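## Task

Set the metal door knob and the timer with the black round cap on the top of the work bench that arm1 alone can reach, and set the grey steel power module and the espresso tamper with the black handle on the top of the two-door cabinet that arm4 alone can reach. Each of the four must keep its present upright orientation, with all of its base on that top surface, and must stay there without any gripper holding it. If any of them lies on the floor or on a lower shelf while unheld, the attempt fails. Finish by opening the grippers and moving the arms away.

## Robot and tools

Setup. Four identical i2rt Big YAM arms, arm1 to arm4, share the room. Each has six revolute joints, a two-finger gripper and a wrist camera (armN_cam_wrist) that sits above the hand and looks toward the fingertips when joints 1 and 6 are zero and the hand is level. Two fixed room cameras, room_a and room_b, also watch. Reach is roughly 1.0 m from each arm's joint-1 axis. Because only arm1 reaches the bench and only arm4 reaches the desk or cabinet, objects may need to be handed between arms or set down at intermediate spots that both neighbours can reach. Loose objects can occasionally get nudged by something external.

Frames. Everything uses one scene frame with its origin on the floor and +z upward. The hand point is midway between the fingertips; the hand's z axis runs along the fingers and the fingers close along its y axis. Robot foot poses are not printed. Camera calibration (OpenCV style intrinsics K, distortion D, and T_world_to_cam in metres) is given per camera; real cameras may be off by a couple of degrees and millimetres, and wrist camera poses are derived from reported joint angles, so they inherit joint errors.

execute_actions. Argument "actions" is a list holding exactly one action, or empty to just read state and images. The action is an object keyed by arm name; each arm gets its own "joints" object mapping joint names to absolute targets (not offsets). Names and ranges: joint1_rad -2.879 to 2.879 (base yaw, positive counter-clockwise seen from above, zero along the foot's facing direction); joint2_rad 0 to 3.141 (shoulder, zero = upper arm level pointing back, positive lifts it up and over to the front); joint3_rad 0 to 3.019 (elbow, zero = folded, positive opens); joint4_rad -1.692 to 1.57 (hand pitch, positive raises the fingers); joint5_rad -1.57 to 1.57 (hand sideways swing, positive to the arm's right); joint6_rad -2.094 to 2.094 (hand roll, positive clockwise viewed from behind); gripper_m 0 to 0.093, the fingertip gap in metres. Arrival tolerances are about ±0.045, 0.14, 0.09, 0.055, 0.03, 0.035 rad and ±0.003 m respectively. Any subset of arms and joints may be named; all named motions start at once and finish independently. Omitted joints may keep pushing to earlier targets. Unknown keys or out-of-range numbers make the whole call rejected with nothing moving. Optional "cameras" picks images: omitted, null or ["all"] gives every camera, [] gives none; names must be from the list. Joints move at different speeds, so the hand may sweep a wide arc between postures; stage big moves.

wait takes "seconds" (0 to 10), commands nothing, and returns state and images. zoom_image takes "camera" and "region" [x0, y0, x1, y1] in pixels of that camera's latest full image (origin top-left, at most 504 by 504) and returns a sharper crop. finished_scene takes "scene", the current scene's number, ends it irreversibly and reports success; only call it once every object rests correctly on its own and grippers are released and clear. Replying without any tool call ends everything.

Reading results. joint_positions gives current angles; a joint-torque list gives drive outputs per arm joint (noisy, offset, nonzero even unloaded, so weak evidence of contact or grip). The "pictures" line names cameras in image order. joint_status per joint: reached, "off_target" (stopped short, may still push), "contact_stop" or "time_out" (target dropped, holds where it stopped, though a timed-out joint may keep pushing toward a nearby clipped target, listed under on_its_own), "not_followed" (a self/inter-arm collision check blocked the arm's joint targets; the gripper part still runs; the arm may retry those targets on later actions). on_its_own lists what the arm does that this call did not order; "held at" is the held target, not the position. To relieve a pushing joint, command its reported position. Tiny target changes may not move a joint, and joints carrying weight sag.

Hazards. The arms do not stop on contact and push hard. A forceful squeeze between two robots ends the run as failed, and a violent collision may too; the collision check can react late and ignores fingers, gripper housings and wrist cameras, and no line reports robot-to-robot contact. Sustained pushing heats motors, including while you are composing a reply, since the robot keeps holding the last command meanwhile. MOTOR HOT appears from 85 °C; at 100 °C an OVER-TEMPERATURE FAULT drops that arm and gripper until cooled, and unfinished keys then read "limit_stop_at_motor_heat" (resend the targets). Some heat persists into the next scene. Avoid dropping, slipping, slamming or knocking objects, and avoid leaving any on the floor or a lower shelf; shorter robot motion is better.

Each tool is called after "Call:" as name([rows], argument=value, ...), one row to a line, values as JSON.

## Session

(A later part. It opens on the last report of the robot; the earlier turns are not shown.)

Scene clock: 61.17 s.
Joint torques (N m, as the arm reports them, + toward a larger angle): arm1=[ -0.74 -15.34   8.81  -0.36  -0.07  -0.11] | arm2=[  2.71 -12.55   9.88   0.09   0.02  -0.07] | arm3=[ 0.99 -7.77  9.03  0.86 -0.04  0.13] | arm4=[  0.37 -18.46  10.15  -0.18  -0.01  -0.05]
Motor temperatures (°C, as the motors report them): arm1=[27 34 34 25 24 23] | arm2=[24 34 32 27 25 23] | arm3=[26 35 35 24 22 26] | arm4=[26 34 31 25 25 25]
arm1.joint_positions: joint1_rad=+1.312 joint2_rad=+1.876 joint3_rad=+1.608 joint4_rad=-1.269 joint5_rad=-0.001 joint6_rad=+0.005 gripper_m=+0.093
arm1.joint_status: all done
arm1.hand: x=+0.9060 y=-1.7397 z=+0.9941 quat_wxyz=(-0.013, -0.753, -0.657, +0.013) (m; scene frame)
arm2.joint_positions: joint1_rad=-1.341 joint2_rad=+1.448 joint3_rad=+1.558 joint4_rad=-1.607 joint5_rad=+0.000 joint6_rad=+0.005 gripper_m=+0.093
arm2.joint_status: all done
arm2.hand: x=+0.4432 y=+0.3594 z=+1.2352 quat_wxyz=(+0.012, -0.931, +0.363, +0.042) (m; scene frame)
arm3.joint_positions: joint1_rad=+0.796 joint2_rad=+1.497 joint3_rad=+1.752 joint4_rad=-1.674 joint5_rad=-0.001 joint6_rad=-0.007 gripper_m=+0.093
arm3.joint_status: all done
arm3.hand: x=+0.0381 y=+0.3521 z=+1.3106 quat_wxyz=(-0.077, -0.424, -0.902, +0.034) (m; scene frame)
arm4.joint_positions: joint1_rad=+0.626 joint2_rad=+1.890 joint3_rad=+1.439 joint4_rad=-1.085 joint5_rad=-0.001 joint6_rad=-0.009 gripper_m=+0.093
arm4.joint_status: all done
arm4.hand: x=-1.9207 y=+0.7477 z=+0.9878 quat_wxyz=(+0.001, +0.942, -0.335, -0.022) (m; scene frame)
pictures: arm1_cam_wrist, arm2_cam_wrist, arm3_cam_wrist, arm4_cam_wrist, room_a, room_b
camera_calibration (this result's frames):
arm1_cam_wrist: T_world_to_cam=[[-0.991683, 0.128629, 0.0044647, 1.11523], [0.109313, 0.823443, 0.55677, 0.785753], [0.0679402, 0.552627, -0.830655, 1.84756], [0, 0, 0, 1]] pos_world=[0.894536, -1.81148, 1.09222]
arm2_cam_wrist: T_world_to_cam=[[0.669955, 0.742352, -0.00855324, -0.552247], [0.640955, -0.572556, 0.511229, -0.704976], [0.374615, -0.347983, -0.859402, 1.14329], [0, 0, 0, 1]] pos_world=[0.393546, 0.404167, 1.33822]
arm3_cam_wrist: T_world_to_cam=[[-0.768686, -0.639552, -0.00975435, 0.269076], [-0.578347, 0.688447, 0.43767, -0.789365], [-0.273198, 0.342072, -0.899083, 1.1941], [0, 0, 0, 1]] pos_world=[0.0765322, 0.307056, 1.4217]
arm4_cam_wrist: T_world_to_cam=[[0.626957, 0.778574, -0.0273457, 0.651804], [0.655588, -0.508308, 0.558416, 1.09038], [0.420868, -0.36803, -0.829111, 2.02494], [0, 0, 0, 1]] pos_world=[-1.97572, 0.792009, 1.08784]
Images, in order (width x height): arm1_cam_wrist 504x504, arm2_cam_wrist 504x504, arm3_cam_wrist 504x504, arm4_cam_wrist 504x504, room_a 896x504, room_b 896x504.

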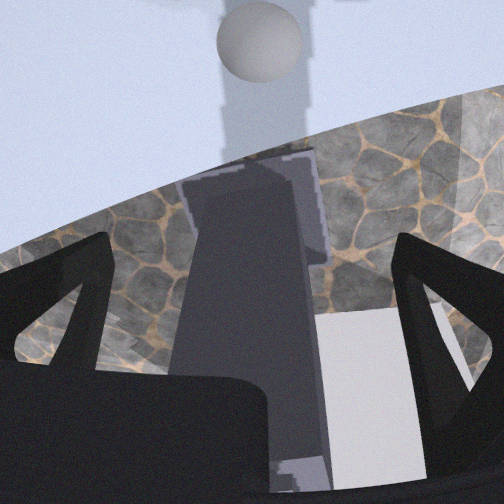

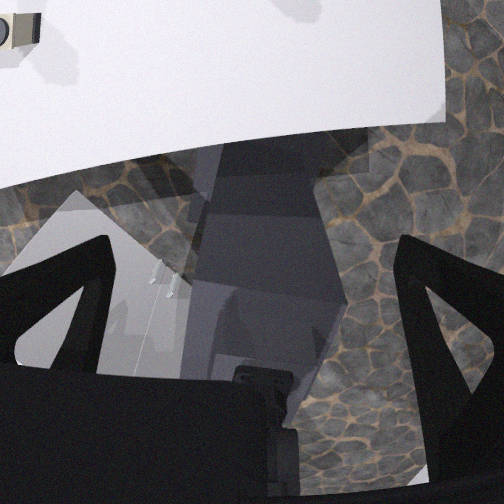

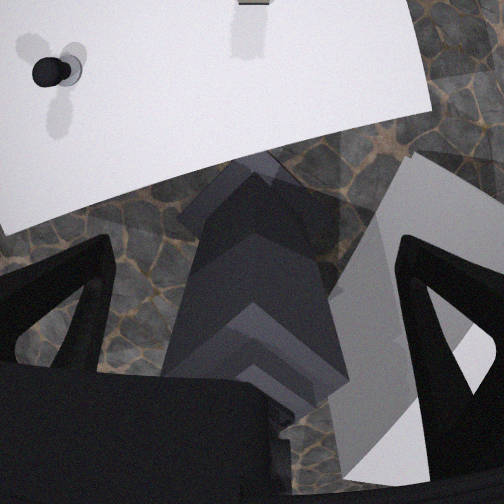

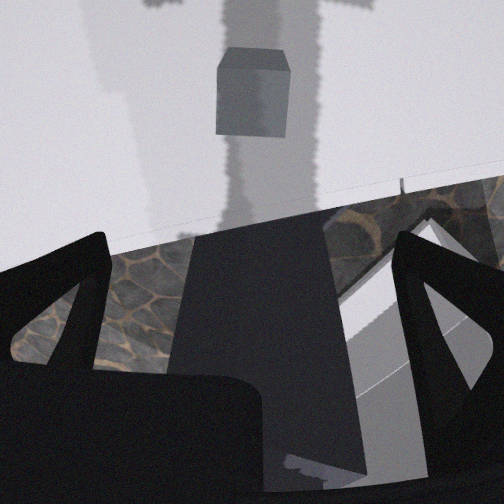

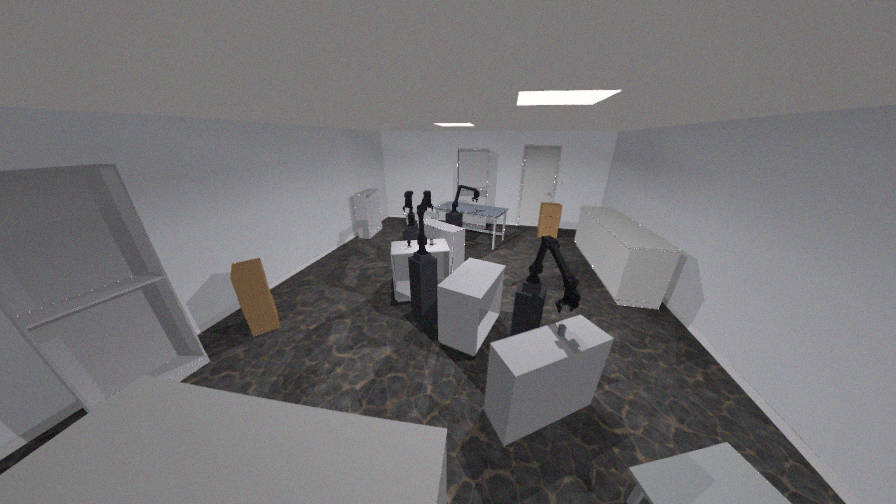

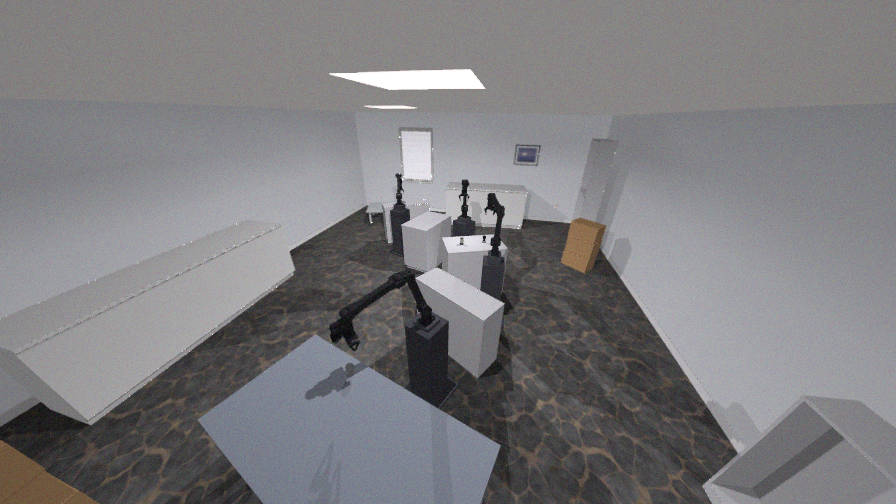

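Call:
execute_actions([
  {"arm1":{"joints":{"joint1_rad":-0.3,"joint2_rad":1.6,"joint4_rad":-1.5,"joint6_rad":0.59}},"arm2":{"joints":{"joint1_rad":-0.82,"joint3_rad":1.66,"joint6_rad":0.66}},"arm3":{"joints":{"joint1_rad":1.275,"joint3_rad":1.6}},"arm4":{"joints":{"joint1_rad":-0.7,"joint2_rad":1.6,"joint4_rad":-1.4}}},
], cameras=[])

Call:
execute_actions([
  {"arm2":{"joints":{"joint2_rad":2.17,"joint4_rad":-1.03}},"arm3":{"joints":{"joint2_rad":2.1,"joint4_rad":-1.0}}},
], cameras=["arm2_cam_wrist","arm3_cam_wrist"])

Scene clock: 63.40 s.
Joint torques (N m, as the arm reports them, + toward a larger angle): arm1=[  0.39 -12.61   9.18  -0.29  -0.03   0.01] | arm2=[  1.44 -13.12  12.82   0.17   0.12   0.04] | arm3=[-0.16 -8.76  9.4   0.55 -0.08  0.14] | arm4=[  0.94 -16.75  10.96  -0.19   0.01  -0.06]
Motor temperatures (°C, as the motors report them): arm1=[27 34 34 25 24 23] | arm2=[24 33 33 27 25 23] | arm3=[26 34 35 24 22 26] | arm4=[26 34 31 25 25 25]
arm1.joint_positions: joint1_rad=-0.301 joint2_rad=+1.594 joint3_rad=+1.608 joint4_rad=-1.489 joint5_rad=-0.001 joint6_rad=+0.583 gripper_m=+0.093
arm1.joint_status: all done
arm1.hand: x=+0.4851 y=-1.0797 z=+1.1349 quat_wxyz=(-0.011, -0.928, +0.369, +0.045) (m; scene frame)
arm2.joint_positions: joint1_rad=-0.816 joint2_rad=+1.448 joint3_rad=+1.608 joint4_rad=-1.607 joint5_rad=+0.000 joint6_rad=+0.650 gripper_m=+0.093
arm2.joint_status: all done
arm2.hand: x=+0.3295 y=+0.1581 z=+1.2563 quat_wxyz=(-0.015, -0.906, +0.417, +0.068) (m; scene frame)
arm3.joint_positions: joint1_rad=+1.282 joint2_rad=+1.505 joint3_rad=+1.589 joint4_rad=-1.674 joint5_rad=-0.001 joint6_rad=-0.007 gripper_m=+0.093
arm3.joint_status: all done
arm3.hand: x=+0.1487 y=+0.5427 z=+1.2430 quat_wxyz=(+0.002, -0.195, -0.981, +0.001) (m; scene frame)
arm4.joint_positions: joint1_rad=-0.706 joint2_rad=+1.601 joint3_rad=+1.439 joint4_rad=-1.385 joint5_rad=-0.001 joint6_rad=-0.007 gripper_m=+0.093
arm4.joint_status: all done
arm4.hand: x=-1.2776 y=+0.8274 z=+1.1208 quat_wxyz=(-0.002, +0.533, -0.846, -0.007) (m; scene frame)
pictures: none
No camera images: the call's "cameras" was empty. Leave "cameras" out to get every camera's image.

Scene clock: 65.03 s.
Joint torques (N m, as the arm reports them, + toward a larger angle): arm1=[  0.41 -12.93   9.15  -0.28  -0.02   0.01] | arm2=[  1.46 -23.52   9.29   1.05   0.1    0.06] | arm3=[ -0.09 -17.3    9.39   1.32  -0.07   0.14] | arm4=[  1.27 -16.76  11.08  -0.2   -0.01  -0.06]
Motor temperatures (°C, as the motors report them): arm1=[27 34 34 25 24 23] | arm2=[24 33 33 27 25 23] | arm3=[26 34 35 24 22 26] | arm4=[26 33 32 25 25 25]
arm1.joint_positions: joint1_rad=-0.301 joint2_rad=+1.594 joint3_rad=+1.608 joint4_rad=-1.489 joint5_rad=-0.001 joint6_rad=+0.583 gripper_m=+0.093
arm1.joint_status: not commanded
arm1.hand: x=+0.4851 y=-1.0797 z=+1.1349 quat_wxyz=(-0.011, -0.928, +0.369, +0.045) (m; scene frame)
arm2.joint_positions: joint1_rad=-0.816 joint2_rad=+2.165 joint3_rad=+1.637 joint4_rad=-1.044 joint5_rad=+0.000 joint6_rad=+0.651 gripper_m=+0.093
arm2.joint_status: all done
arm2.hand: x=+0.1580 y=+0.1951 z=+0.8955 quat_wxyz=(-0.002, -0.908, +0.418, +0.007) (m; scene frame)
arm3.joint_positions: joint1_rad=+1.282 joint2_rad=+2.131 joint3_rad=+1.576 joint4_rad=-1.012 joint5_rad=-0.001 joint6_rad=-0.007 gripper_m=+0.093
arm3.joint_status: all done
arm3.hand: x=+0.3054 y=+0.4754 z=+0.9144 quat_wxyz=(-0.009, -0.195, -0.981, +0.003) (m; scene frame)
arm4.joint_positions: joint1_rad=-0.706 joint2_rad=+1.601 joint3_rad=+1.439 joint4_rad=-1.385 joint5_rad=-0.001 joint6_rad=-0.007 gripper_m=+0.093
arm4.joint_status: not commanded
arm4.hand: x=-1.2776 y=+0.8274 z=+1.1208 quat_wxyz=(-0.002, +0.533, -0.846, -0.007) (m; scene frame)
pictures: arm2_cam_wrist, arm3_cam_wrist
camera_calibration (this result's frames):
arm2_cam_wrist: T_world_to_cam=[[0.754384, 0.656361, -0.00976732, -0.237577], [0.54122, -0.61349, 0.575075, -0.475962], [0.371464, -0.439113, -0.818043, 0.8822], [0, 0, 0, 1]] pos_world=[0.109119, 0.251325, 0.99307]
arm3_cam_wrist: T_world_to_cam=[[-0.381476, -0.924373, -0.00320409, 0.560712], [-0.762845, 0.312855, 0.565853, -0.428596], [-0.522057, 0.218304, -0.8245, 0.935445], [0, 0, 0, 1]] pos_world=[0.375301, 0.448185, 1.01559]
Images, in order (width x height): arm2_cam_wrist 504x504, arm3_cam_wrist 504x504.

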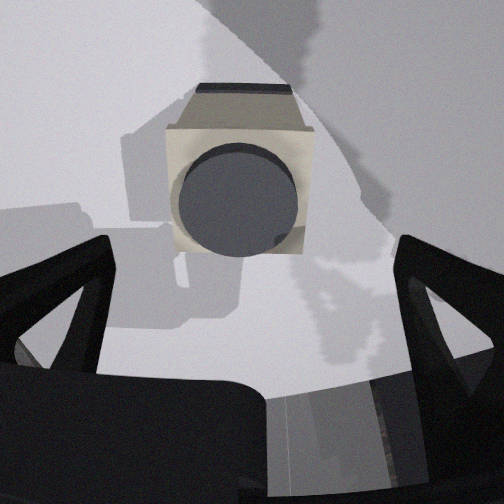

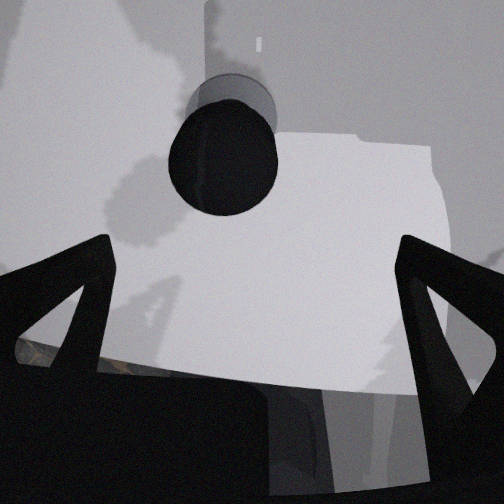

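Call:
execute_actions([
  {"arm2":{"joints":{"joint2_rad":2.3,"joint4_rad":-0.91}},"arm3":{"joints":{"joint1_rad":1.32,"joint2_rad":2.235,"joint4_rad":-0.885}}},
], cameras=["arm2_cam_wrist","arm3_cam_wrist"])

Scene clock: 66.47 s.
Joint torques (N m, as the arm reports them, + toward a larger angle): arm1=[  0.4  -12.92   9.15  -0.29  -0.03   0.01] | arm2=[  1.41 -23.94   8.78   1.06   0.14   0.07] | arm3=[  0.84 -16.54   8.89   1.33  -0.07   0.13] | arm4=[  1.29 -16.75  11.09  -0.18   0.    -0.07]
Motor temperatures (°C, as the motors report them): arm1=[27 34 34 25 24 23] | arm2=[24 33 33 27 25 23] | arm3=[26 34 35 24 22 26] | arm4=[26 33 32 25 25 25]
arm1.joint_positions: joint1_rad=-0.301 joint2_rad=+1.594 joint3_rad=+1.608 joint4_rad=-1.489 joint5_rad=-0.001 joint6_rad=+0.583 gripper_m=+0.093
arm1.joint_status: not commanded
arm1.hand: x=+0.4851 y=-1.0797 z=+1.1349 quat_wxyz=(-0.011, -0.928, +0.369, +0.045) (m; scene frame)
arm2.joint_positions: joint1_rad=-0.816 joint2_rad=+2.297 joint3_rad=+1.637 joint4_rad=-0.922 joint5_rad=-0.001 joint6_rad=+0.652 gripper_m=+0.093
arm2.joint_status: all done
arm2.hand: x=+0.1532 y=+0.1960 z=+0.8161 quat_wxyz=(-0.001, -0.908, +0.419, +0.002) (m; scene frame)
arm3.joint_positions: joint1_rad=+1.316 joint2_rad=+2.245 joint3_rad=+1.576 joint4_rad=-0.896 joint5_rad=-0.001 joint6_rad=-0.007 gripper_m=+0.093
arm3.joint_status: all done
arm3.hand: x=+0.3197 y=+0.4914 z=+0.8473 quat_wxyz=(-0.010, -0.179, -0.984, +0.003) (m; scene frame)
arm4.joint_positions: joint1_rad=-0.706 joint2_rad=+1.601 joint3_rad=+1.439 joint4_rad=-1.385 joint5_rad=-0.001 joint6_rad=-0.007 gripper_m=+0.093
arm4.joint_status: not commanded
arm4.hand: x=-1.2776 y=+0.8274 z=+1.1208 quat_wxyz=(-0.002, +0.533, -0.846, -0.007) (m; scene frame)
pictures: arm2_cam_wrist, arm3_cam_wrist
camera_calibration (this result's frames):
arm2_cam_wrist: T_world_to_cam=[[0.754946, 0.655771, -0.0046673, -0.23947], [0.535459, -0.612298, 0.5817, -0.431935], [0.378604, -0.441651, -0.81339, 0.815051], [0, 0, 0, 1]] pos_world=[0.103489, 0.252533, 0.913093]
arm3_cam_wrist: T_world_to_cam=[[-0.350228, -0.936661, -0.0026707, 0.576384], [-0.773963, 0.287785, 0.564058, -0.367277], [-0.527562, 0.199616, -0.825731, 0.896087], [0, 0, 0, 1]] pos_world=[0.390349, 0.4667, 0.948632]
Images, in order (width x height): arm2_cam_wrist 504x504, arm3_cam_wrist 504x504.

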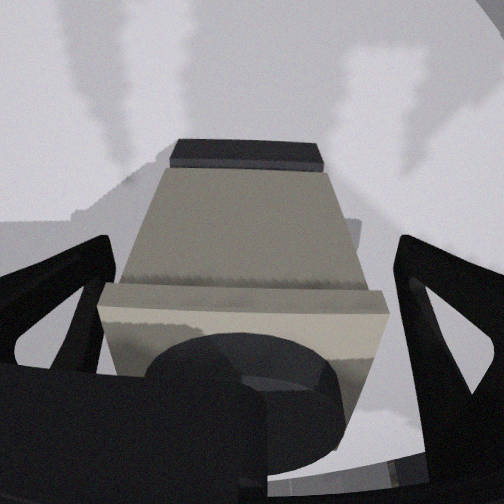

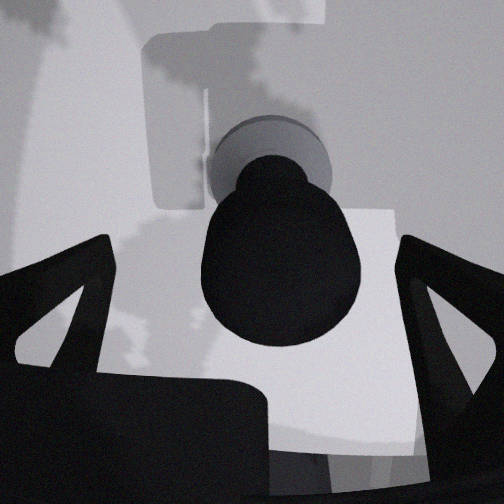

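Arm3 slightly lower and back.

Call:
execute_actions([
  {"arm2":{"joints":{"gripper_m":0.03}},"arm3":{"joints":{"joint1_rad":1.29,"joint2_rad":2.265}}},
], cameras=["arm3_cam_wrist"])

Scene clock: 67.27 s.
Joint torques (N m, as the arm reports them, + toward a larger angle): arm1=[  0.41 -12.93   9.16  -0.28  -0.03   0.01] | arm2=[  1.65 -24.04   8.67   1.05   0.13   0.04] | arm3=[ -0.35 -14.6    8.87   1.31  -0.08   0.14] | arm4=[  1.34 -16.7   11.04  -0.22   0.01  -0.07]
Motor temperatures (°C, as the motors report them): arm1=[27 34 34 25 24 23] | arm2=[24 33 33 27 25 23] | arm3=[26 34 35 24 22 26] | arm4=[26 33 32 25 25 25]
arm1.joint_positions: joint1_rad=-0.301 joint2_rad=+1.594 joint3_rad=+1.608 joint4_rad=-1.489 joint5_rad=-0.001 joint6_rad=+0.583 gripper_m=+0.093
arm1.joint_status: not commanded
arm1.hand: x=+0.4851 y=-1.0797 z=+1.1349 quat_wxyz=(-0.011, -0.928, +0.369, +0.045) (m; scene frame)
arm2.joint_positions: joint1_rad=-0.816 joint2_rad=+2.297 joint3_rad=+1.637 joint4_rad=-0.922 joint5_rad=-0.001 joint6_rad=+0.652 gripper_m=+0.045
arm2.joint_status: gripper_m off_target (ended at +0.045, target +0.030)
arm2.hand: x=+0.1532 y=+0.1960 z=+0.8161 quat_wxyz=(-0.001, -0.908, +0.419, +0.002) (m; scene frame)
arm3.joint_positions: joint1_rad=+1.299 joint2_rad=+2.247 joint3_rad=+1.576 joint4_rad=-0.896 joint5_rad=-0.001 joint6_rad=-0.007 gripper_m=+0.093
arm3.joint_status: all done
arm3.hand: x=+0.3156 y=+0.4818 z=+0.8464 quat_wxyz=(-0.009, -0.187, -0.982, +0.003) (m; scene frame)
arm4.joint_positions: joint1_rad=-0.706 joint2_rad=+1.601 joint3_rad=+1.439 joint4_rad=-1.385 joint5_rad=-0.001 joint6_rad=-0.007 gripper_m=+0.093
arm4.joint_status: not commanded
arm4.hand: x=-1.2776 y=+0.8274 z=+1.1208 quat_wxyz=(-0.002, +0.533, -0.846, -0.007) (m; scene frame)
pictures: arm3_cam_wrist
camera_calibration (this result's frames):
arm3_cam_wrist: T_world_to_cam=[[-0.366261, -0.930508, -0.00294609, 0.568207], [-0.768195, 0.300582, 0.565267, -0.376244], [-0.5251, 0.209298, -0.824902, 0.888952], [0, 0, 0, 1]] pos_world=[0.385872, 0.455757, 0.947651]
Images, in order (width x height): arm3_cam_wrist 504x504.

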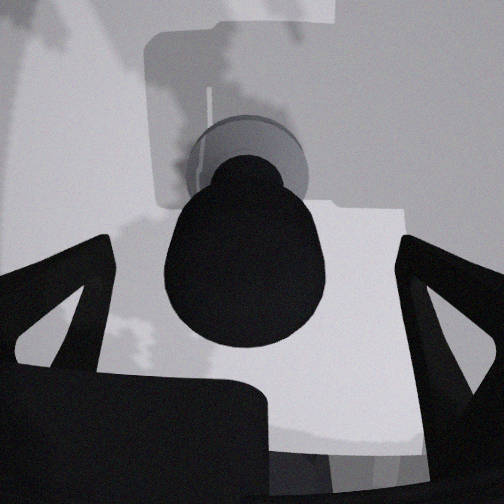

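Call:
execute_actions([
  {"arm2":{"joints":{"joint2_rad":2.0,"joint4_rad":-1.2}},"arm3":{"joints":{"joint2_rad":2.285}}},
], cameras=["arm3_cam_wrist"])

Call:
execute_actions([
  {"arm2":{"joints":{"joint1_rad":0.85,"joint3_rad":1.9,"joint2_rad":2.1,"joint4_rad":-1.3,"joint6_rad":0}},"arm3":{"joints":{"gripper_m":0.03}}},
], cameras=["arm3_cam_wrist"])

Scene clock: 68.93 s.
Joint torques (N m, as the arm reports them, + toward a larger angle): arm1=[  0.42 -12.94   9.15  -0.29  -0.03   0.01] | arm2=[  1.5  -23.5    9.83  -0.18   0.14   0.04] | arm3=[ -0.24 -14.84   8.63   1.23  -0.07   0.13] | arm4=[  1.28 -16.68  11.08  -0.21   0.01  -0.06]
Motor temperatures (°C, as the motors report them): arm1=[27 34 35 25 24 23] | arm2=[24 34 33 27 25 23] | arm3=[26 34 35 24 22 26] | arm4=[26 33 32 25 25 25]
arm1.joint_positions: joint1_rad=-0.301 joint2_rad=+1.594 joint3_rad=+1.608 joint4_rad=-1.489 joint5_rad=-0.001 joint6_rad=+0.583 gripper_m=+0.093
arm1.joint_status: not commanded
arm1.hand: x=+0.4851 y=-1.0797 z=+1.1349 quat_wxyz=(-0.011, -0.928, +0.369, +0.045) (m; scene frame)
arm2.joint_positions: joint1_rad=-0.816 joint2_rad=+2.005 joint3_rad=+1.637 joint4_rad=-1.188 joint5_rad=-0.001 joint6_rad=+0.652 gripper_m=+0.045
arm2.joint_status: all done
arm2.hand: x=+0.1757 y=+0.1911 z=+0.9896 quat_wxyz=(-0.004, -0.908, +0.419, +0.015) (m; scene frame)
arm3.joint_positions: joint1_rad=+1.299 joint2_rad=+2.273 joint3_rad=+1.576 joint4_rad=-0.896 joint5_rad=-0.001 joint6_rad=-0.007 gripper_m=+0.093
arm3.joint_status: all done
arm3.hand: x=+0.3099 y=+0.4840 z=+0.8309 quat_wxyz=(+0.003, -0.187, -0.982, +0.001) (m; scene frame)
arm4.joint_positions: joint1_rad=-0.706 joint2_rad=+1.601 joint3_rad=+1.439 joint4_rad=-1.385 joint5_rad=-0.001 joint6_rad=-0.007 gripper_m=+0.093
arm4.joint_status: not commanded
arm4.hand: x=-1.2776 y=+0.8274 z=+1.1208 quat_wxyz=(-0.002, +0.533, -0.846, -0.007) (m; scene frame)
pictures: arm3_cam_wrist
camera_calibration (this result's frames):
arm3_cam_wrist: T_world_to_cam=[[-0.366414, -0.930447, -0.00317326, 0.56837], [-0.754109, 0.29497, 0.586781, -0.391959], [-0.545032, 0.217398, -0.80974, 0.86238], [0, 0, 0, 1]] pos_world=[0.382704, 0.456975, 0.930101]
Images, in order (width x height): arm3_cam_wrist 504x504.

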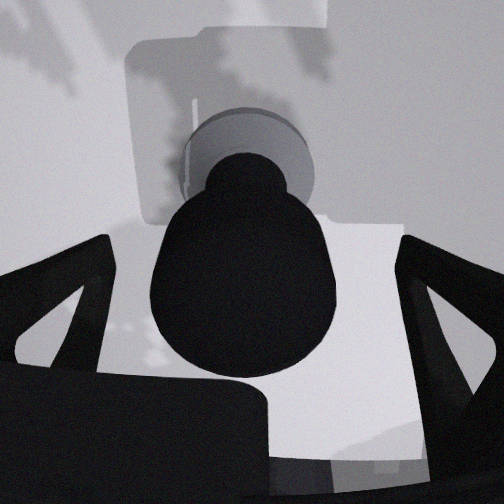

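Scene clock: 70.80 s.
Joint torques (N m, as the arm reports them, + toward a larger angle): arm1=[  0.41 -12.93   9.16  -0.29  -0.02   0.01] | arm2=[  1.24 -25.58  11.06  -0.1    0.19  -0.09] | arm3=[ -0.47 -14.87   8.67   1.22  -0.09   0.14] | arm4=[  1.25 -16.66  11.07  -0.21   0.01  -0.07]
Motor temperatures (°C, as the motors report them): arm1=[27 33 35 25 24 23] | arm2=[24 34 34 27 25 23] | arm3=[26 35 35 24 22 26] | arm4=[26 33 32 25 25 25]
arm1.joint_positions: joint1_rad=-0.301 joint2_rad=+1.594 joint3_rad=+1.608 joint4_rad=-1.489 joint5_rad=-0.001 joint6_rad=+0.583 gripper_m=+0.093
arm1.joint_status: not commanded
arm1.hand: x=+0.4851 y=-1.0797 z=+1.1349 quat_wxyz=(-0.011, -0.928, +0.369, +0.045) (m; scene frame)
arm2.joint_positions: joint1_rad=+0.859 joint2_rad=+2.115 joint3_rad=+1.867 joint4_rad=-1.287 joint5_rad=-0.003 joint6_rad=+0.009 gripper_m=+0.045
arm2.joint_status: all done
arm2.hand: x=+0.6948 y=-0.5874 z=+0.9960 quat_wxyz=(-0.006, -0.747, -0.665, +0.017) (m; scene frame)
arm3.joint_positions: joint1_rad=+1.299 joint2_rad=+2.273 joint3_rad=+1.576 joint4_rad=-0.896 joint5_rad=+0.000 joint6_rad=-0.007 gripper_m=+0.044
arm3.joint_status: gripper_m off_target (ended at +0.044, target +0.030)
arm3.hand: x=+0.3099 y=+0.4839 z=+0.8309 quat_wxyz=(+0.003, -0.187, -0.982, +0.001) (m; scene frame)
arm4.joint_positions: joint1_rad=-0.706 joint2_rad=+1.601 joint3_rad=+1.439 joint4_rad=-1.385 joint5_rad=-0.001 joint6_rad=-0.007 gripper_m=+0.093
arm4.joint_status: not commanded
arm4.hand: x=-1.2776 y=+0.8274 z=+1.1208 quat_wxyz=(-0.002, +0.533, -0.846, -0.007) (m; scene frame)
pictures: arm3_cam_wrist
camera_calibration (this result's frames):
arm3_cam_wrist: T_world_to_cam=[[-0.366412, -0.930449, -0.0027918, 0.567988], [-0.754026, 0.295176, 0.586784, -0.392087], [-0.545148, 0.21711, -0.809739, 0.862555], [0, 0, 0, 1]] pos_world=[0.382694, 0.456949, 0.9301]
Images, in order (width x height): arm3_cam_wrist 504x504.

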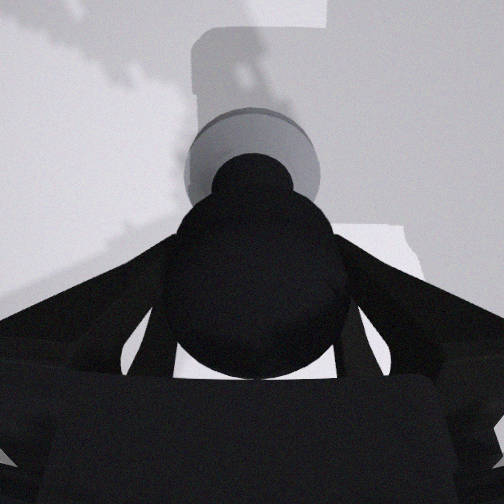

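Call:
execute_actions([
  {"arm2":{"joints":{"joint2_rad":2.38,"joint4_rad":-1.02}},"arm3":{"joints":{"joint2_rad":1.85,"joint4_rad":-1.28}}},
], cameras=[])

Call:
execute_actions([
  {"arm2":{"joints":{"joint2_rad":2.44}},"arm3":{"joints":{"joint1_rad":-0.915,"joint3_rad":1.76,"joint2_rad":2.0,"joint4_rad":-1.3}}},
], cameras=["arm2_cam_wrist","arm3_cam_wrist"])

Scene clock: 83.50 s.
Joint torques (N m, as the arm reports them, + toward a larger angle): arm1=[  0.43 -12.94   9.16  -0.28  -0.03   0.01] | arm2=[  0.82 -27.92   9.58   1.29   0.19  -0.07] | arm3=[ -0.47 -13.74  10.41   0.61  -0.07   0.13] | arm4=[  1.24 -16.71  11.07  -0.21  -0.01  -0.07]
Motor temperatures (°C, as the motors report them): arm1=[27 33 36 25 24 23] | arm2=[24 35 35 27 25 23] | arm3=[26 35 35 24 22 26] | arm4=[26 33 33 25 25 25]
arm1.joint_positions: joint1_rad=-0.301 joint2_rad=+1.594 joint3_rad=+1.608 joint4_rad=-1.489 joint5_rad=-0.001 joint6_rad=+0.583 gripper_m=+0.093
arm1.joint_status: not commanded
arm1.hand: x=+0.4851 y=-1.0797 z=+1.1349 quat_wxyz=(-0.011, -0.928, +0.369, +0.045) (m; scene frame)
arm2.joint_positions: joint1_rad=+0.859 joint2_rad=+2.386 joint3_rad=+1.872 joint4_rad=-1.034 joint5_rad=-0.003 joint6_rad=+0.008 gripper_m=+0.045
arm2.joint_status: all done
arm2.hand: x=+0.6886 y=-0.6140 z=+0.8234 quat_wxyz=(-0.002, -0.747, -0.665, +0.013) (m; scene frame)
arm3.joint_positions: joint1_rad=+1.299 joint2_rad=+1.865 joint3_rad=+1.572 joint4_rad=-1.274 joint5_rad=+0.000 joint6_rad=-0.007 gripper_m=+0.044
arm3.joint_status: all done
arm3.hand: x=+0.2675 y=+0.5018 z=+1.0627 quat_wxyz=(-0.009, -0.187, -0.982, +0.003) (m; scene frame)
arm4.joint_positions: joint1_rad=-0.706 joint2_rad=+1.601 joint3_rad=+1.439 joint4_rad=-1.385 joint5_rad=-0.001 joint6_rad=-0.007 gripper_m=+0.093
arm4.joint_status: not commanded
arm4.hand: x=-1.2776 y=+0.8274 z=+1.1208 quat_wxyz=(-0.002, +0.533, -0.846, -0.007) (m; scene frame)
pictures: none
No camera images: the call's "cameras" was empty. Leave "cameras" out to get every camera's image.

Scene clock: 85.87 s.
Joint torques (N m, as the arm reports them, + toward a larger angle): arm1=[  0.4  -12.92   9.16  -0.3   -0.03   0.01] | arm2=[  0.48 -25.62   9.54   0.97   0.15  -0.11] | arm3=[  1.71 -17.6   11.21   0.38  -0.23   0.13] | arm4=[  1.31 -16.72  11.05  -0.25   0.01  -0.06]
Motor temperatures (°C, as the motors report them): arm1=[27 33 36 25 24 23] | arm2=[24 36 35 27 25 23] | arm3=[26 35 36 24 22 26] | arm4=[26 33 33 25 25 25]
arm1.joint_positions: joint1_rad=-0.301 joint2_rad=+1.594 joint3_rad=+1.608 joint4_rad=-1.489 joint5_rad=-0.001 joint6_rad=+0.583 gripper_m=+0.093
arm1.joint_status: not commanded
arm1.hand: x=+0.4851 y=-1.0797 z=+1.1349 quat_wxyz=(-0.011, -0.928, +0.369, +0.045) (m; scene frame)
arm2.joint_positions: joint1_rad=+0.858 joint2_rad=+2.425 joint3_rad=+1.872 joint4_rad=-1.031 joint5_rad=-0.002 joint6_rad=+0.008 gripper_m=+0.045
arm2.joint_status: all done
arm2.hand: x=+0.6888 y=-0.6055 z=+0.7979 quat_wxyz=(+0.010, -0.747, -0.665, -0.001) (m; scene frame)
arm3.joint_positions: joint1_rad=-0.924 joint2_rad=+2.030 joint3_rad=+1.720 joint4_rad=-1.290 joint5_rad=+0.002 joint6_rad=-0.007 gripper_m=+0.044
arm3.joint_status: all done
arm3.hand: x=-0.7765 y=+0.4039 z=+1.0100 quat_wxyz=(-0.001, -0.963, -0.268, -0.019) (m; scene frame)
arm4.joint_positions: joint1_rad=-0.706 joint2_rad=+1.601 joint3_rad=+1.439 joint4_rad=-1.385 joint5_rad=-0.001 joint6_rad=-0.007 gripper_m=+0.093
arm4.joint_status: not commanded
arm4.hand: x=-1.2776 y=+0.8274 z=+1.1208 quat_wxyz=(-0.002, +0.533, -0.846, -0.007) (m; scene frame)
pictures: arm2_cam_wrist, arm3_cam_wrist
camera_calibration (this result's frames):
arm2_cam_wrist: T_world_to_cam=[[-0.994024, 0.108352, 0.0132982, 0.740596], [0.0948755, 0.797215, 0.596194, -0.0534883], [0.0539976, 0.593893, -0.80273, 1.08559], [0, 0, 0, 1]] pos_world=[0.682626, -0.682327, 0.893476]
arm3_cam_wrist: T_world_to_cam=[[-0.517032, 0.855783, -0.0177066, -0.727451], [0.67212, 0.418706, 0.610688, -0.259391], [0.53003, 0.303845, -0.791673, 1.21434], [0, 0, 0, 1]] pos_world=[-0.845408, 0.362179, 1.10688]
Images, in order (width x height): arm2_cam_wrist 504x504, arm3_cam_wrist 504x504.

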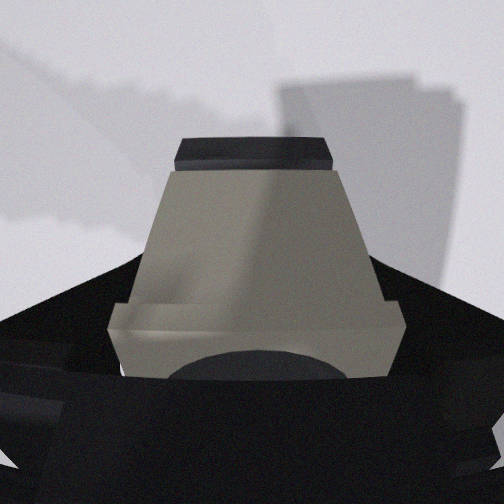

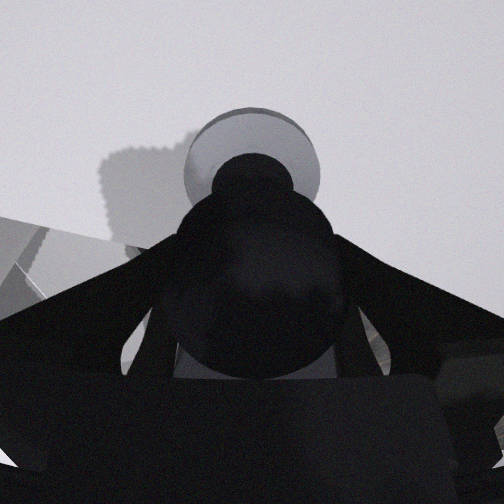

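Call:
execute_actions([
  {"arm2":{"joints":{"gripper_m":0.093}},"arm3":{"joints":{"joint2_rad":2.25,"joint4_rad":-0.97}}},
], cameras=[])

Call:
execute_actions([
  {"arm2":{"joints":{"joint2_rad":1.9,"joint4_rad":-1.5}},"arm3":{"joints":{"joint2_rad":2.33}}},
], cameras=["arm3_cam_wrist"])

Scene clock: 87.20 s.
Joint torques (N m, as the arm reports them, + toward a larger angle): arm1=[  0.4  -12.89   9.16  -0.3   -0.03   0.01] | arm2=[  0.47 -25.45   9.42   0.96   0.16  -0.09] | arm3=[  1.5  -21.64  10.2    1.21  -0.22   0.14] | arm4=[  1.32 -16.63  11.09  -0.21   0.    -0.06]
Motor temperatures (°C, as the motors report them): arm1=[27 33 36 25 24 23] | arm2=[24 36 35 27 25 23] | arm3=[26 36 36 24 22 26] | arm4=[26 33 33 25 25 25]
arm1.joint_positions: joint1_rad=-0.301 joint2_rad=+1.594 joint3_rad=+1.608 joint4_rad=-1.489 joint5_rad=-0.001 joint6_rad=+0.583 gripper_m=+0.093
arm1.joint_status: not commanded
arm1.hand: x=+0.4851 y=-1.0797 z=+1.1349 quat_wxyz=(-0.011, -0.928, +0.369, +0.045) (m; scene frame)
arm2.joint_positions: joint1_rad=+0.858 joint2_rad=+2.425 joint3_rad=+1.872 joint4_rad=-1.031 joint5_rad=-0.002 joint6_rad=+0.008 gripper_m=+0.093
arm2.joint_status: all done
arm2.hand: x=+0.6888 y=-0.6055 z=+0.7979 quat_wxyz=(+0.010, -0.747, -0.665, -0.001) (m; scene frame)
arm3.joint_positions: joint1_rad=-0.924 joint2_rad=+2.309 joint3_rad=+1.721 joint4_rad=-0.981 joint5_rad=+0.002 joint6_rad=-0.007 gripper_m=+0.044
arm3.joint_status: all done
arm3.hand: x=-0.8072 y=+0.3829 z=+0.8398 quat_wxyz=(-0.005, -0.964, -0.268, -0.004) (m; scene frame)
arm4.joint_positions: joint1_rad=-0.706 joint2_rad=+1.601 joint3_rad=+1.439 joint4_rad=-1.385 joint5_rad=-0.001 joint6_rad=-0.007 gripper_m=+0.093
arm4.joint_status: not commanded
arm4.hand: x=-1.2776 y=+0.8274 z=+1.1208 quat_wxyz=(-0.002, +0.533, -0.846, -0.007) (m; scene frame)
pictures: none
No camera images: the call's "cameras" was empty. Leave "cameras" out to get every camera's image.

Scene clock: 88.93 s.
Joint torques (N m, as the arm reports them, + toward a larger angle): arm1=[  0.4  -12.96   9.16  -0.29  -0.02   0.01] | arm2=[  1.27 -22.14   9.34   0.05   0.15  -0.07] | arm3=[  1.76 -16.54  10.06   1.11  -0.16   0.13] | arm4=[  1.14 -16.77  11.07  -0.24   0.    -0.05]
Motor temperatures (°C, as the motors report them): arm1=[27 33 36 25 24 23] | arm2=[24 36 35 27 25 23] | arm3=[26 36 36 24 22 26] | arm4=[26 33 33 25 25 25]
arm1.joint_positions: joint1_rad=-0.301 joint2_rad=+1.594 joint3_rad=+1.608 joint4_rad=-1.489 joint5_rad=-0.001 joint6_rad=+0.583 gripper_m=+0.093
arm1.joint_status: not commanded
arm1.hand: x=+0.4851 y=-1.0797 z=+1.1349 quat_wxyz=(-0.011, -0.928, +0.369, +0.045) (m; scene frame)
arm2.joint_positions: joint1_rad=+0.858 joint2_rad=+1.904 joint3_rad=+1.894 joint4_rad=-1.486 joint5_rad=-0.002 joint6_rad=+0.008 gripper_m=+0.093
arm2.joint_status: all done
arm2.hand: x=+0.7011 y=-0.5431 z=+1.1334 quat_wxyz=(-0.019, -0.746, -0.664, +0.031) (m; scene frame)
arm3.joint_positions: joint1_rad=-0.923 joint2_rad=+2.323 joint3_rad=+1.722 joint4_rad=-0.979 joint5_rad=+0.001 joint6_rad=-0.007 gripper_m=+0.044
arm3.joint_status: all done
arm3.hand: x=-0.8049 y=+0.3834 z=+0.8315 quat_wxyz=(-0.004, -0.963, -0.268, -0.009) (m; scene frame)
arm4.joint_positions: joint1_rad=-0.706 joint2_rad=+1.601 joint3_rad=+1.439 joint4_rad=-1.385 joint5_rad=-0.001 joint6_rad=-0.007 gripper_m=+0.093
arm4.joint_status: not commanded
arm4.hand: x=-1.2776 y=+0.8274 z=+1.1208 quat_wxyz=(-0.002, +0.533, -0.846, -0.007) (m; scene frame)
pictures: arm3_cam_wrist
camera_calibration (this result's frames):
arm3_cam_wrist: T_world_to_cam=[[-0.517724, 0.855344, -0.0186774, -0.72728], [0.682456, 0.426047, 0.593918, -0.103233], [0.515961, 0.294739, -0.804309, 1.0969], [0, 0, 0, 1]] pos_world=[-0.872037, 0.342757, 0.929976]
Images, in order (width x height): arm3_cam_wrist 504x504.

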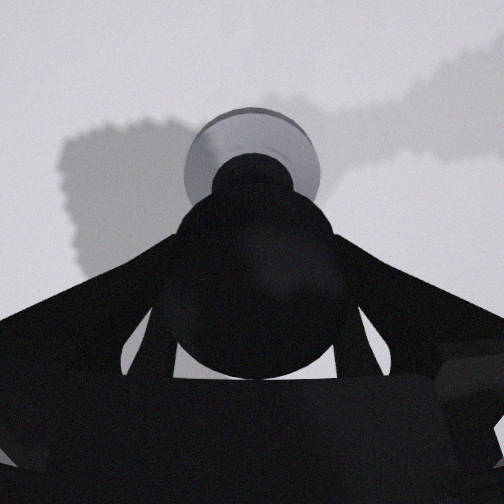

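Call:
execute_actions([
  {"arm2":{"joints":{"joint1_rad":-0.5,"joint2_rad":1.3,"joint3_rad":1.3}},"arm3":{"joints":{"gripper_m":0.093}}},
], cameras=[])

Call:
execute_actions([
  {"arm1":{"joints":{"joint1_rad":-1.227,"joint2_rad":1.9,"joint3_rad":1.66,"joint4_rad":-1.3}},"arm3":{"joints":{"joint2_rad":1.7,"joint4_rad":-1.55}}},
], cameras=[])

Call:
execute_actions([
  {"arm1":{"joints":{"joint2_rad":2.08,"joint4_rad":-1.11}},"arm3":{"joints":{"joint1_rad":0.5}},"arm4":{"joints":{"joint1_rad":-1.3}}},
], cameras=["arm1_cam_wrist"])

Scene clock: 90.87 s.
Joint torques (N m, as the arm reports them, + toward a larger angle): arm1=[  0.39 -12.93   9.15  -0.29  -0.03   0.01] | arm2=[ 2.31 -8.81  8.06  0.05  0.05 -0.07] | arm3=[  1.47 -16.73  10.05   1.17  -0.16   0.13] | arm4=[  1.33 -16.61  11.07  -0.22  -0.01  -0.06]
Motor temperatures (°C, as the motors report them): arm1=[27 33 36 25 24 23] | arm2=[24 35 35 27 25 23] | arm3=[26 36 36 24 22 26] | arm4=[26 33 33 25 25 25]
arm1.joint_positions: joint1_rad=-0.301 joint2_rad=+1.594 joint3_rad=+1.608 joint4_rad=-1.489 joint5_rad=-0.001 joint6_rad=+0.583 gripper_m=+0.093
arm1.joint_status: not commanded
arm1.hand: x=+0.4851 y=-1.0797 z=+1.1349 quat_wxyz=(-0.011, -0.928, +0.369, +0.045) (m; scene frame)
arm2.joint_positions: joint1_rad=-0.496 joint2_rad=+1.293 joint3_rad=+1.312 joint4_rad=-1.487 joint5_rad=+0.000 joint6_rad=+0.007 gripper_m=+0.093
arm2.joint_status: all done
arm2.hand: x=+0.3801 y=+0.0217 z=+1.1996 quat_wxyz=(-0.001, -0.997, -0.050, +0.059) (m; scene frame)
arm3.joint_positions: joint1_rad=-0.923 joint2_rad=+2.323 joint3_rad=+1.722 joint4_rad=-0.979 joint5_rad=+0.001 joint6_rad=-0.007 gripper_m=+0.093
arm3.joint_status: all done
arm3.hand: x=-0.8049 y=+0.3833 z=+0.8315 quat_wxyz=(-0.004, -0.963, -0.268, -0.009) (m; scene frame)
arm4.joint_positions: joint1_rad=-0.706 joint2_rad=+1.601 joint3_rad=+1.439 joint4_rad=-1.385 joint5_rad=-0.001 joint6_rad=-0.007 gripper_m=+0.093
arm4.joint_status: not commanded
arm4.hand: x=-1.2776 y=+0.8274 z=+1.1208 quat_wxyz=(-0.002, +0.533, -0.846, -0.007) (m; scene frame)
pictures: none
No camera images: the call's "cameras" was empty. Leave "cameras" out to get every camera's image.

Scene clock: 92.67 s.
Joint torques (N m, as the arm reports them, + toward a larger angle): arm1=[  1.15 -19.56   9.79  -0.02  -0.08   0.  ] | arm2=[ 1.41 -9.6   8.16  0.13  0.02 -0.08] | arm3=[  1.77 -11.96   9.44   0.62  -0.17   0.14] | arm4=[  1.29 -16.61  11.07  -0.23   0.    -0.06]
Motor temperatures (°C, as the motors report them): arm1=[27 33 36 25 24 23] | arm2=[24 35 34 27 25 23] | arm3=[26 36 36 24 22 26] | arm4=[26 33 33 25 25 25]
arm1.joint_positions: joint1_rad=-1.240 joint2_rad=+1.917 joint3_rad=+1.630 joint4_rad=-1.302 joint5_rad=+0.000 joint6_rad=+0.585 gripper_m=+0.093
arm1.joint_status: all done
arm1.hand: x=+0.7273 y=-0.6507 z=+0.9757 quat_wxyz=(-0.002, -0.661, +0.750, -0.010) (m; scene frame)
arm2.joint_positions: joint1_rad=-0.496 joint2_rad=+1.293 joint3_rad=+1.312 joint4_rad=-1.487 joint5_rad=+0.000 joint6_rad=+0.007 gripper_m=+0.093
arm2.joint_status: not commanded
arm2.hand: x=+0.3801 y=+0.0217 z=+1.1996 quat_wxyz=(-0.001, -0.997, -0.050, +0.059) (m; scene frame)
arm3.joint_positions: joint1_rad=-0.923 joint2_rad=+1.701 joint3_rad=+1.750 joint4_rad=-1.542 joint5_rad=+0.001 joint6_rad=-0.007 gripper_m=+0.093
arm3.joint_status: all done
arm3.hand: x=-0.7202 y=+0.4397 z=+1.2043 quat_wxyz=(-0.016, -0.963, -0.267, +0.033) (m; scene frame)
arm4.joint_positions: joint1_rad=-0.706 joint2_rad=+1.601 joint3_rad=+1.439 joint4_rad=-1.385 joint5_rad=-0.001 joint6_rad=-0.007 gripper_m=+0.093
arm4.joint_status: not commanded
arm4.hand: x=-1.2776 y=+0.8274 z=+1.1208 quat_wxyz=(-0.002, +0.533, -0.846, -0.007) (m; scene frame)
pictures: none
No camera images: the call's "cameras" was empty. Leave "cameras" out to get every camera's image.

Scene clock: 94.43 s.
Joint torques (N m, as the arm reports them, + toward a larger angle): arm1=[  1.26 -20.1    9.35   0.35  -0.08  -0.01] | arm2=[ 1.44 -9.59  8.12  0.05  0.03 -0.07] | arm3=[  0.59 -11.51   9.35   0.68  -0.05   0.13] | arm4=[  1.04 -16.73  11.05  -0.2    0.    -0.07]
Motor temperatures (°C, as the motors report them): arm1=[27 34 36 25 24 23] | arm2=[24 34 34 27 25 23] | arm3=[26 36 36 24 22 26] | arm4=[26 33 33 25 25 25]
arm1.joint_positions: joint1_rad=-1.240 joint2_rad=+2.083 joint3_rad=+1.630 joint4_rad=-1.122 joint5_rad=+0.000 joint6_rad=+0.585 gripper_m=+0.093
arm1.joint_status: all done
arm1.hand: x=+0.7129 y=-0.6215 z=+0.8804 quat_wxyz=(+0.000, -0.661, +0.750, -0.004) (m; scene frame)
arm2.joint_positions: joint1_rad=-0.496 joint2_rad=+1.293 joint3_rad=+1.312 joint4_rad=-1.487 joint5_rad=+0.000 joint6_rad=+0.007 gripper_m=+0.093
arm2.joint_status: not commanded
arm2.hand: x=+0.3801 y=+0.0217 z=+1.1996 quat_wxyz=(-0.001, -0.997, -0.050, +0.059) (m; scene frame)
arm3.joint_positions: joint1_rad=+0.504 joint2_rad=+1.703 joint3_rad=+1.750 joint4_rad=-1.542 joint5_rad=-0.001 joint6_rad=-0.007 gripper_m=+0.093
arm3.joint_status: all done
arm3.hand: x=-0.0507 y=+0.2161 z=+1.2140 quat_wxyz=(-0.040, -0.553, -0.832, +0.021) (m; scene frame)
arm4.joint_positions: joint1_rad=-1.307 joint2_rad=+1.601 joint3_rad=+1.439 joint4_rad=-1.385 joint5_rad=+0.000 joint6_rad=-0.007 gripper_m=+0.093
arm4.joint_status: all done
arm4.hand: x=-1.0691 y=+0.6312 z=+1.1194 quat_wxyz=(-0.003, +0.259, -0.966, -0.001) (m; scene frame)
pictures: arm1_cam_wrist
camera_calibration (this result's frames):
arm1_cam_wrist: T_world_to_cam=[[0.992802, -0.119094, 0.0127124, -0.795582], [-0.103526, -0.799921, 0.591108, -0.937968], [-0.0602287, -0.588169, -0.806492, 0.509354], [0, 0, 0, 1]] pos_world=[0.723429, -0.545463, 0.975345]
Images, in order (width x height): arm1_cam_wrist 504x504.

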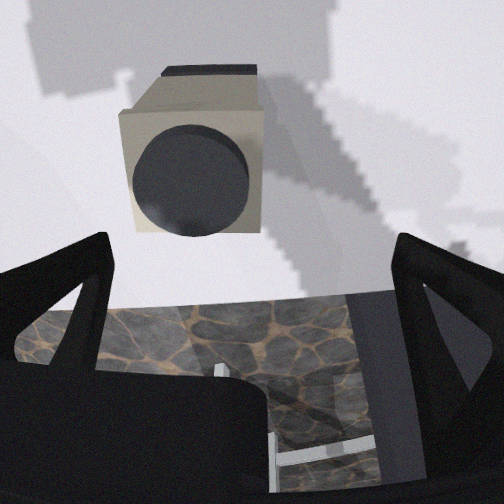

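Call:
execute_actions([
  {"arm1":{"joints":{"joint1_rad":-1.2}},"arm4":{"joints":{"joint1_rad":-1.83,"joint2_rad":2.15,"joint3_rad":1.93,"joint4_rad":-1.3}}},
], cameras=[])

Call:
execute_actions([
  {"arm1":{"joints":{"joint2_rad":2.22,"joint4_rad":-0.96}},"arm4":{"joints":{"joint2_rad":2.25,"joint4_rad":-1.2}}},
], cameras=["arm1_cam_wrist","arm4_cam_wrist"])

Scene clock: 96.37 s.
Joint torques (N m, as the arm reports them, + toward a larger angle): arm1=[  0.93 -20.02   9.34   0.36  -0.08   0.  ] | arm2=[ 0.97 -9.63  8.2   0.08  0.05 -0.07] | arm3=[  0.25 -11.65   9.37   0.67  -0.05   0.14] | arm4=[ -0.18 -24.74  13.22   0.51  -0.02  -0.08]
Motor temperatures (°C, as the motors report them): arm1=[27 34 36 25 24 23] | arm2=[24 34 34 27 25 23] | arm3=[26 35 36 24 22 26] | arm4=[26 33 34 25 25 25]
arm1.joint_positions: joint1_rad=-1.208 joint2_rad=+2.083 joint3_rad=+1.630 joint4_rad=-1.122 joint5_rad=+0.000 joint6_rad=+0.585 gripper_m=+0.093
arm1.joint_status: all done
arm1.hand: x=+0.6959 y=-0.6302 z=+0.8804 quat_wxyz=(+0.000, -0.673, +0.740, -0.004) (m; scene frame)
arm2.joint_positions: joint1_rad=-0.496 joint2_rad=+1.293 joint3_rad=+1.312 joint4_rad=-1.487 joint5_rad=+0.000 joint6_rad=+0.007 gripper_m=+0.093
arm2.joint_status: not commanded
arm2.hand: x=+0.3801 y=+0.0217 z=+1.1996 quat_wxyz=(-0.001, -0.997, -0.050, +0.059) (m; scene frame)
arm3.joint_positions: joint1_rad=+0.504 joint2_rad=+1.703 joint3_rad=+1.750 joint4_rad=-1.542 joint5_rad=-0.001 joint6_rad=-0.007 gripper_m=+0.093
arm3.joint_status: not commanded
arm3.hand: x=-0.0507 y=+0.2161 z=+1.2140 quat_wxyz=(-0.040, -0.553, -0.832, +0.021) (m; scene frame)
arm4.joint_positions: joint1_rad=-1.824 joint2_rad=+2.147 joint3_rad=+1.893 joint4_rad=-1.304 joint5_rad=+0.001 joint6_rad=-0.006 gripper_m=+0.093
arm4.joint_status: all done
arm4.hand: x=-0.8341 y=+0.3905 z=+0.9876 quat_wxyz=(+0.001, +0.003, -1.000, +0.005) (m; scene frame)
pictures: none
No camera images: the call's "cameras" was empty. Leave "cameras" out to get every camera's image.

Scene clock: 97.67 s.
Joint torques (N m, as the arm reports them, + toward a larger angle): arm1=[  0.97 -20.07   8.87   0.37  -0.08   0.  ] | arm2=[ 1.4  -9.72  8.23  0.1   0.01 -0.07] | arm3=[  0.46 -11.58   9.41   0.72  -0.06   0.13] | arm4=[ -0.25 -26.06  12.     0.9   -0.03  -0.07]
Motor temperatures (°C, as the motors report them): arm1=[27 34 36 25 24 23] | arm2=[24 33 34 27 25 23] | arm3=[26 35 36 24 22 26] | arm4=[26 33 34 25 25 25]
arm1.joint_positions: joint1_rad=-1.208 joint2_rad=+2.216 joint3_rad=+1.630 joint4_rad=-0.971 joint5_rad=+0.000 joint6_rad=+0.585 gripper_m=+0.093
arm1.joint_status: all done
arm1.hand: x=+0.6883 y=-0.6158 z=+0.8013 quat_wxyz=(+0.002, -0.673, +0.740, +0.005) (m; scene frame)
arm2.joint_positions: joint1_rad=-0.496 joint2_rad=+1.293 joint3_rad=+1.312 joint4_rad=-1.487 joint5_rad=+0.000 joint6_rad=+0.007 gripper_m=+0.093
arm2.joint_status: not commanded
arm2.hand: x=+0.3801 y=+0.0217 z=+1.1996 quat_wxyz=(-0.001, -0.997, -0.050, +0.059) (m; scene frame)
arm3.joint_positions: joint1_rad=+0.504 joint2_rad=+1.703 joint3_rad=+1.750 joint4_rad=-1.542 joint5_rad=-0.001 joint6_rad=-0.007 gripper_m=+0.093
arm3.joint_status: not commanded
arm3.hand: x=-0.0507 y=+0.2161 z=+1.2140 quat_wxyz=(-0.040, -0.553, -0.832, +0.021) (m; scene frame)
arm4.joint_positions: joint1_rad=-1.824 joint2_rad=+2.248 joint3_rad=+1.904 joint4_rad=-1.216 joint5_rad=+0.001 joint6_rad=-0.006 gripper_m=+0.093
arm4.joint_status: all done
arm4.hand: x=-0.8187 y=+0.3900 z=+0.9266 quat_wxyz=(+0.002, +0.003, -1.000, +0.005) (m; scene frame)
pictures: arm1_cam_wrist, arm4_cam_wrist
camera_calibration (this result's frames):
arm1_cam_wrist: T_world_to_cam=[[0.996108, -0.0880993, 0.00262908, -0.744635], [-0.0733598, -0.812182, 0.578773, -0.90769], [-0.0488542, -0.576713, -0.815484, 0.45386], [0, 0, 0, 1]] pos_world=[0.697323, -0.541064, 0.89742]
arm4_cam_wrist: T_world_to_cam=[[0.0114081, -0.999933, -0.00188471, 0.40375], [-0.803711, -0.0102908, 0.59493, -1.2025], [-0.59491, -0.00527224, -0.803775, 0.382152], [0, 0, 0, 1]] pos_world=[-0.743724, 0.393364, 1.02333]
Images, in order (width x height): arm1_cam_wrist 504x504, arm4_cam_wrist 504x504.

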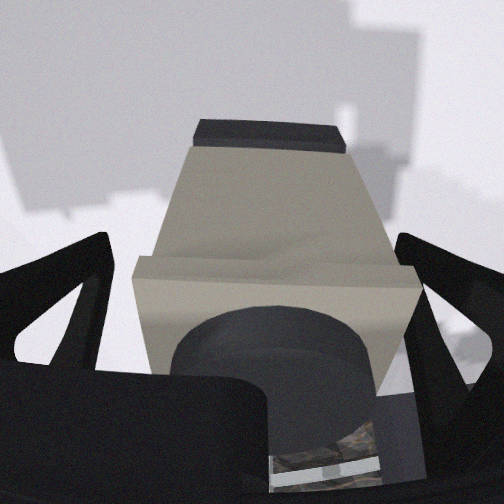

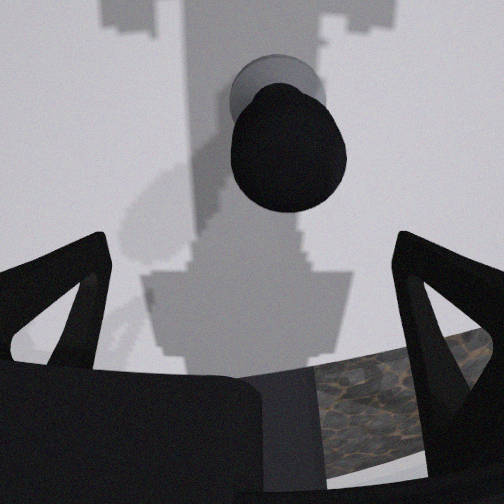

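Call:
execute_actions([
  {"arm1":{"joints":{"gripper_m":0.03}},"arm4":{"joints":{"joint1_rad":-1.855,"joint2_rad":2.365,"joint4_rad":-1.085}}},
], cameras=["arm1_cam_wrist","arm4_cam_wrist"])

Scene clock: 98.87 s.
Joint torques (N m, as the arm reports them, + toward a larger angle): arm1=[  0.95 -20.32   8.87   0.33  -0.08  -0.01] | arm2=[ 1.08 -9.41  8.21  0.13  0.01 -0.1 ] | arm3=[  0.31 -11.66   9.37   0.72  -0.04   0.14] | arm4=[  0.68 -27.2   11.11   0.91  -0.02  -0.08]
Motor temperatures (°C, as the motors report them): arm1=[27 35 36 25 24 23] | arm2=[24 33 34 27 25 23] | arm3=[26 35 36 24 22 26] | arm4=[26 33 34 25 25 25]
arm1.joint_positions: joint1_rad=-1.208 joint2_rad=+2.216 joint3_rad=+1.630 joint4_rad=-0.970 joint5_rad=+0.001 joint6_rad=+0.585 gripper_m=+0.045
arm1.joint_status: gripper_m off_target (ended at +0.045, target +0.030)
arm1.hand: x=+0.6883 y=-0.6156 z=+0.8013 quat_wxyz=(+0.002, -0.673, +0.740, +0.006) (m; scene frame)
arm2.joint_positions: joint1_rad=-0.496 joint2_rad=+1.293 joint3_rad=+1.312 joint4_rad=-1.487 joint5_rad=+0.000 joint6_rad=+0.007 gripper_m=+0.093
arm2.joint_status: not commanded
arm2.hand: x=+0.3801 y=+0.0217 z=+1.1996 quat_wxyz=(-0.001, -0.997, -0.050, +0.059) (m; scene frame)
arm3.joint_positions: joint1_rad=+0.504 joint2_rad=+1.703 joint3_rad=+1.750 joint4_rad=-1.542 joint5_rad=-0.001 joint6_rad=-0.007 gripper_m=+0.093
arm3.joint_status: not commanded
arm3.hand: x=-0.0507 y=+0.2161 z=+1.2140 quat_wxyz=(-0.040, -0.553, -0.832, +0.021) (m; scene frame)
arm4.joint_positions: joint1_rad=-1.856 joint2_rad=+2.365 joint3_rad=+1.908 joint4_rad=-1.101 joint5_rad=+0.001 joint6_rad=-0.006 gripper_m=+0.093
arm4.joint_status: all done
arm4.hand: x=-0.8089 y=+0.3671 z=+0.8513 quat_wxyz=(+0.001, -0.013, -1.000, +0.005) (m; scene frame)
pictures: arm1_cam_wrist, arm4_cam_wrist
camera_calibration (this result's frames):
arm1_cam_wrist: T_world_to_cam=[[0.996108, -0.0881055, 0.00253179, -0.744514], [-0.0733502, -0.812675, 0.578082, -0.90729], [-0.0488747, -0.576018, -0.815975, 0.454809], [0, 0, 0, 1]] pos_world=[0.697295, -0.54095, 0.897485]
arm4_cam_wrist: T_world_to_cam=[[-0.0209864, -0.999779, -0.00138337, 0.353932], [-0.805142, 0.0160805, 0.592864, -1.15916], [-0.59271, 0.0135559, -0.805302, 0.323488], [0, 0, 0, 1]] pos_world=[-0.734128, 0.368109, 0.94822]
Images, in order (width x height): arm1_cam_wrist 504x504, arm4_cam_wrist 504x504.

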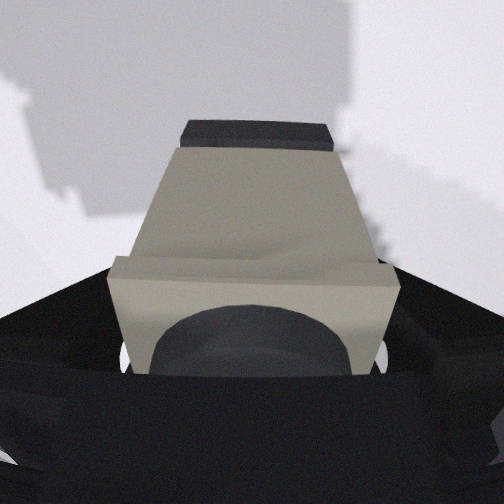

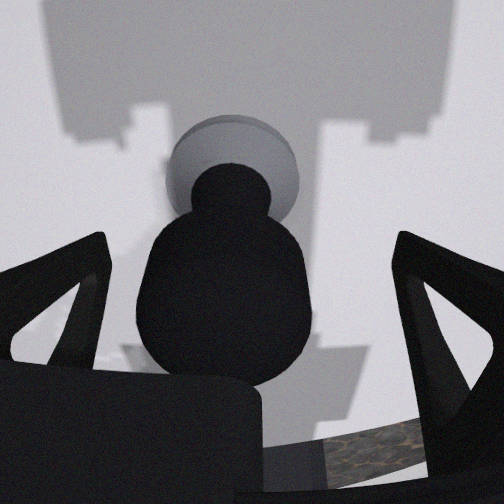

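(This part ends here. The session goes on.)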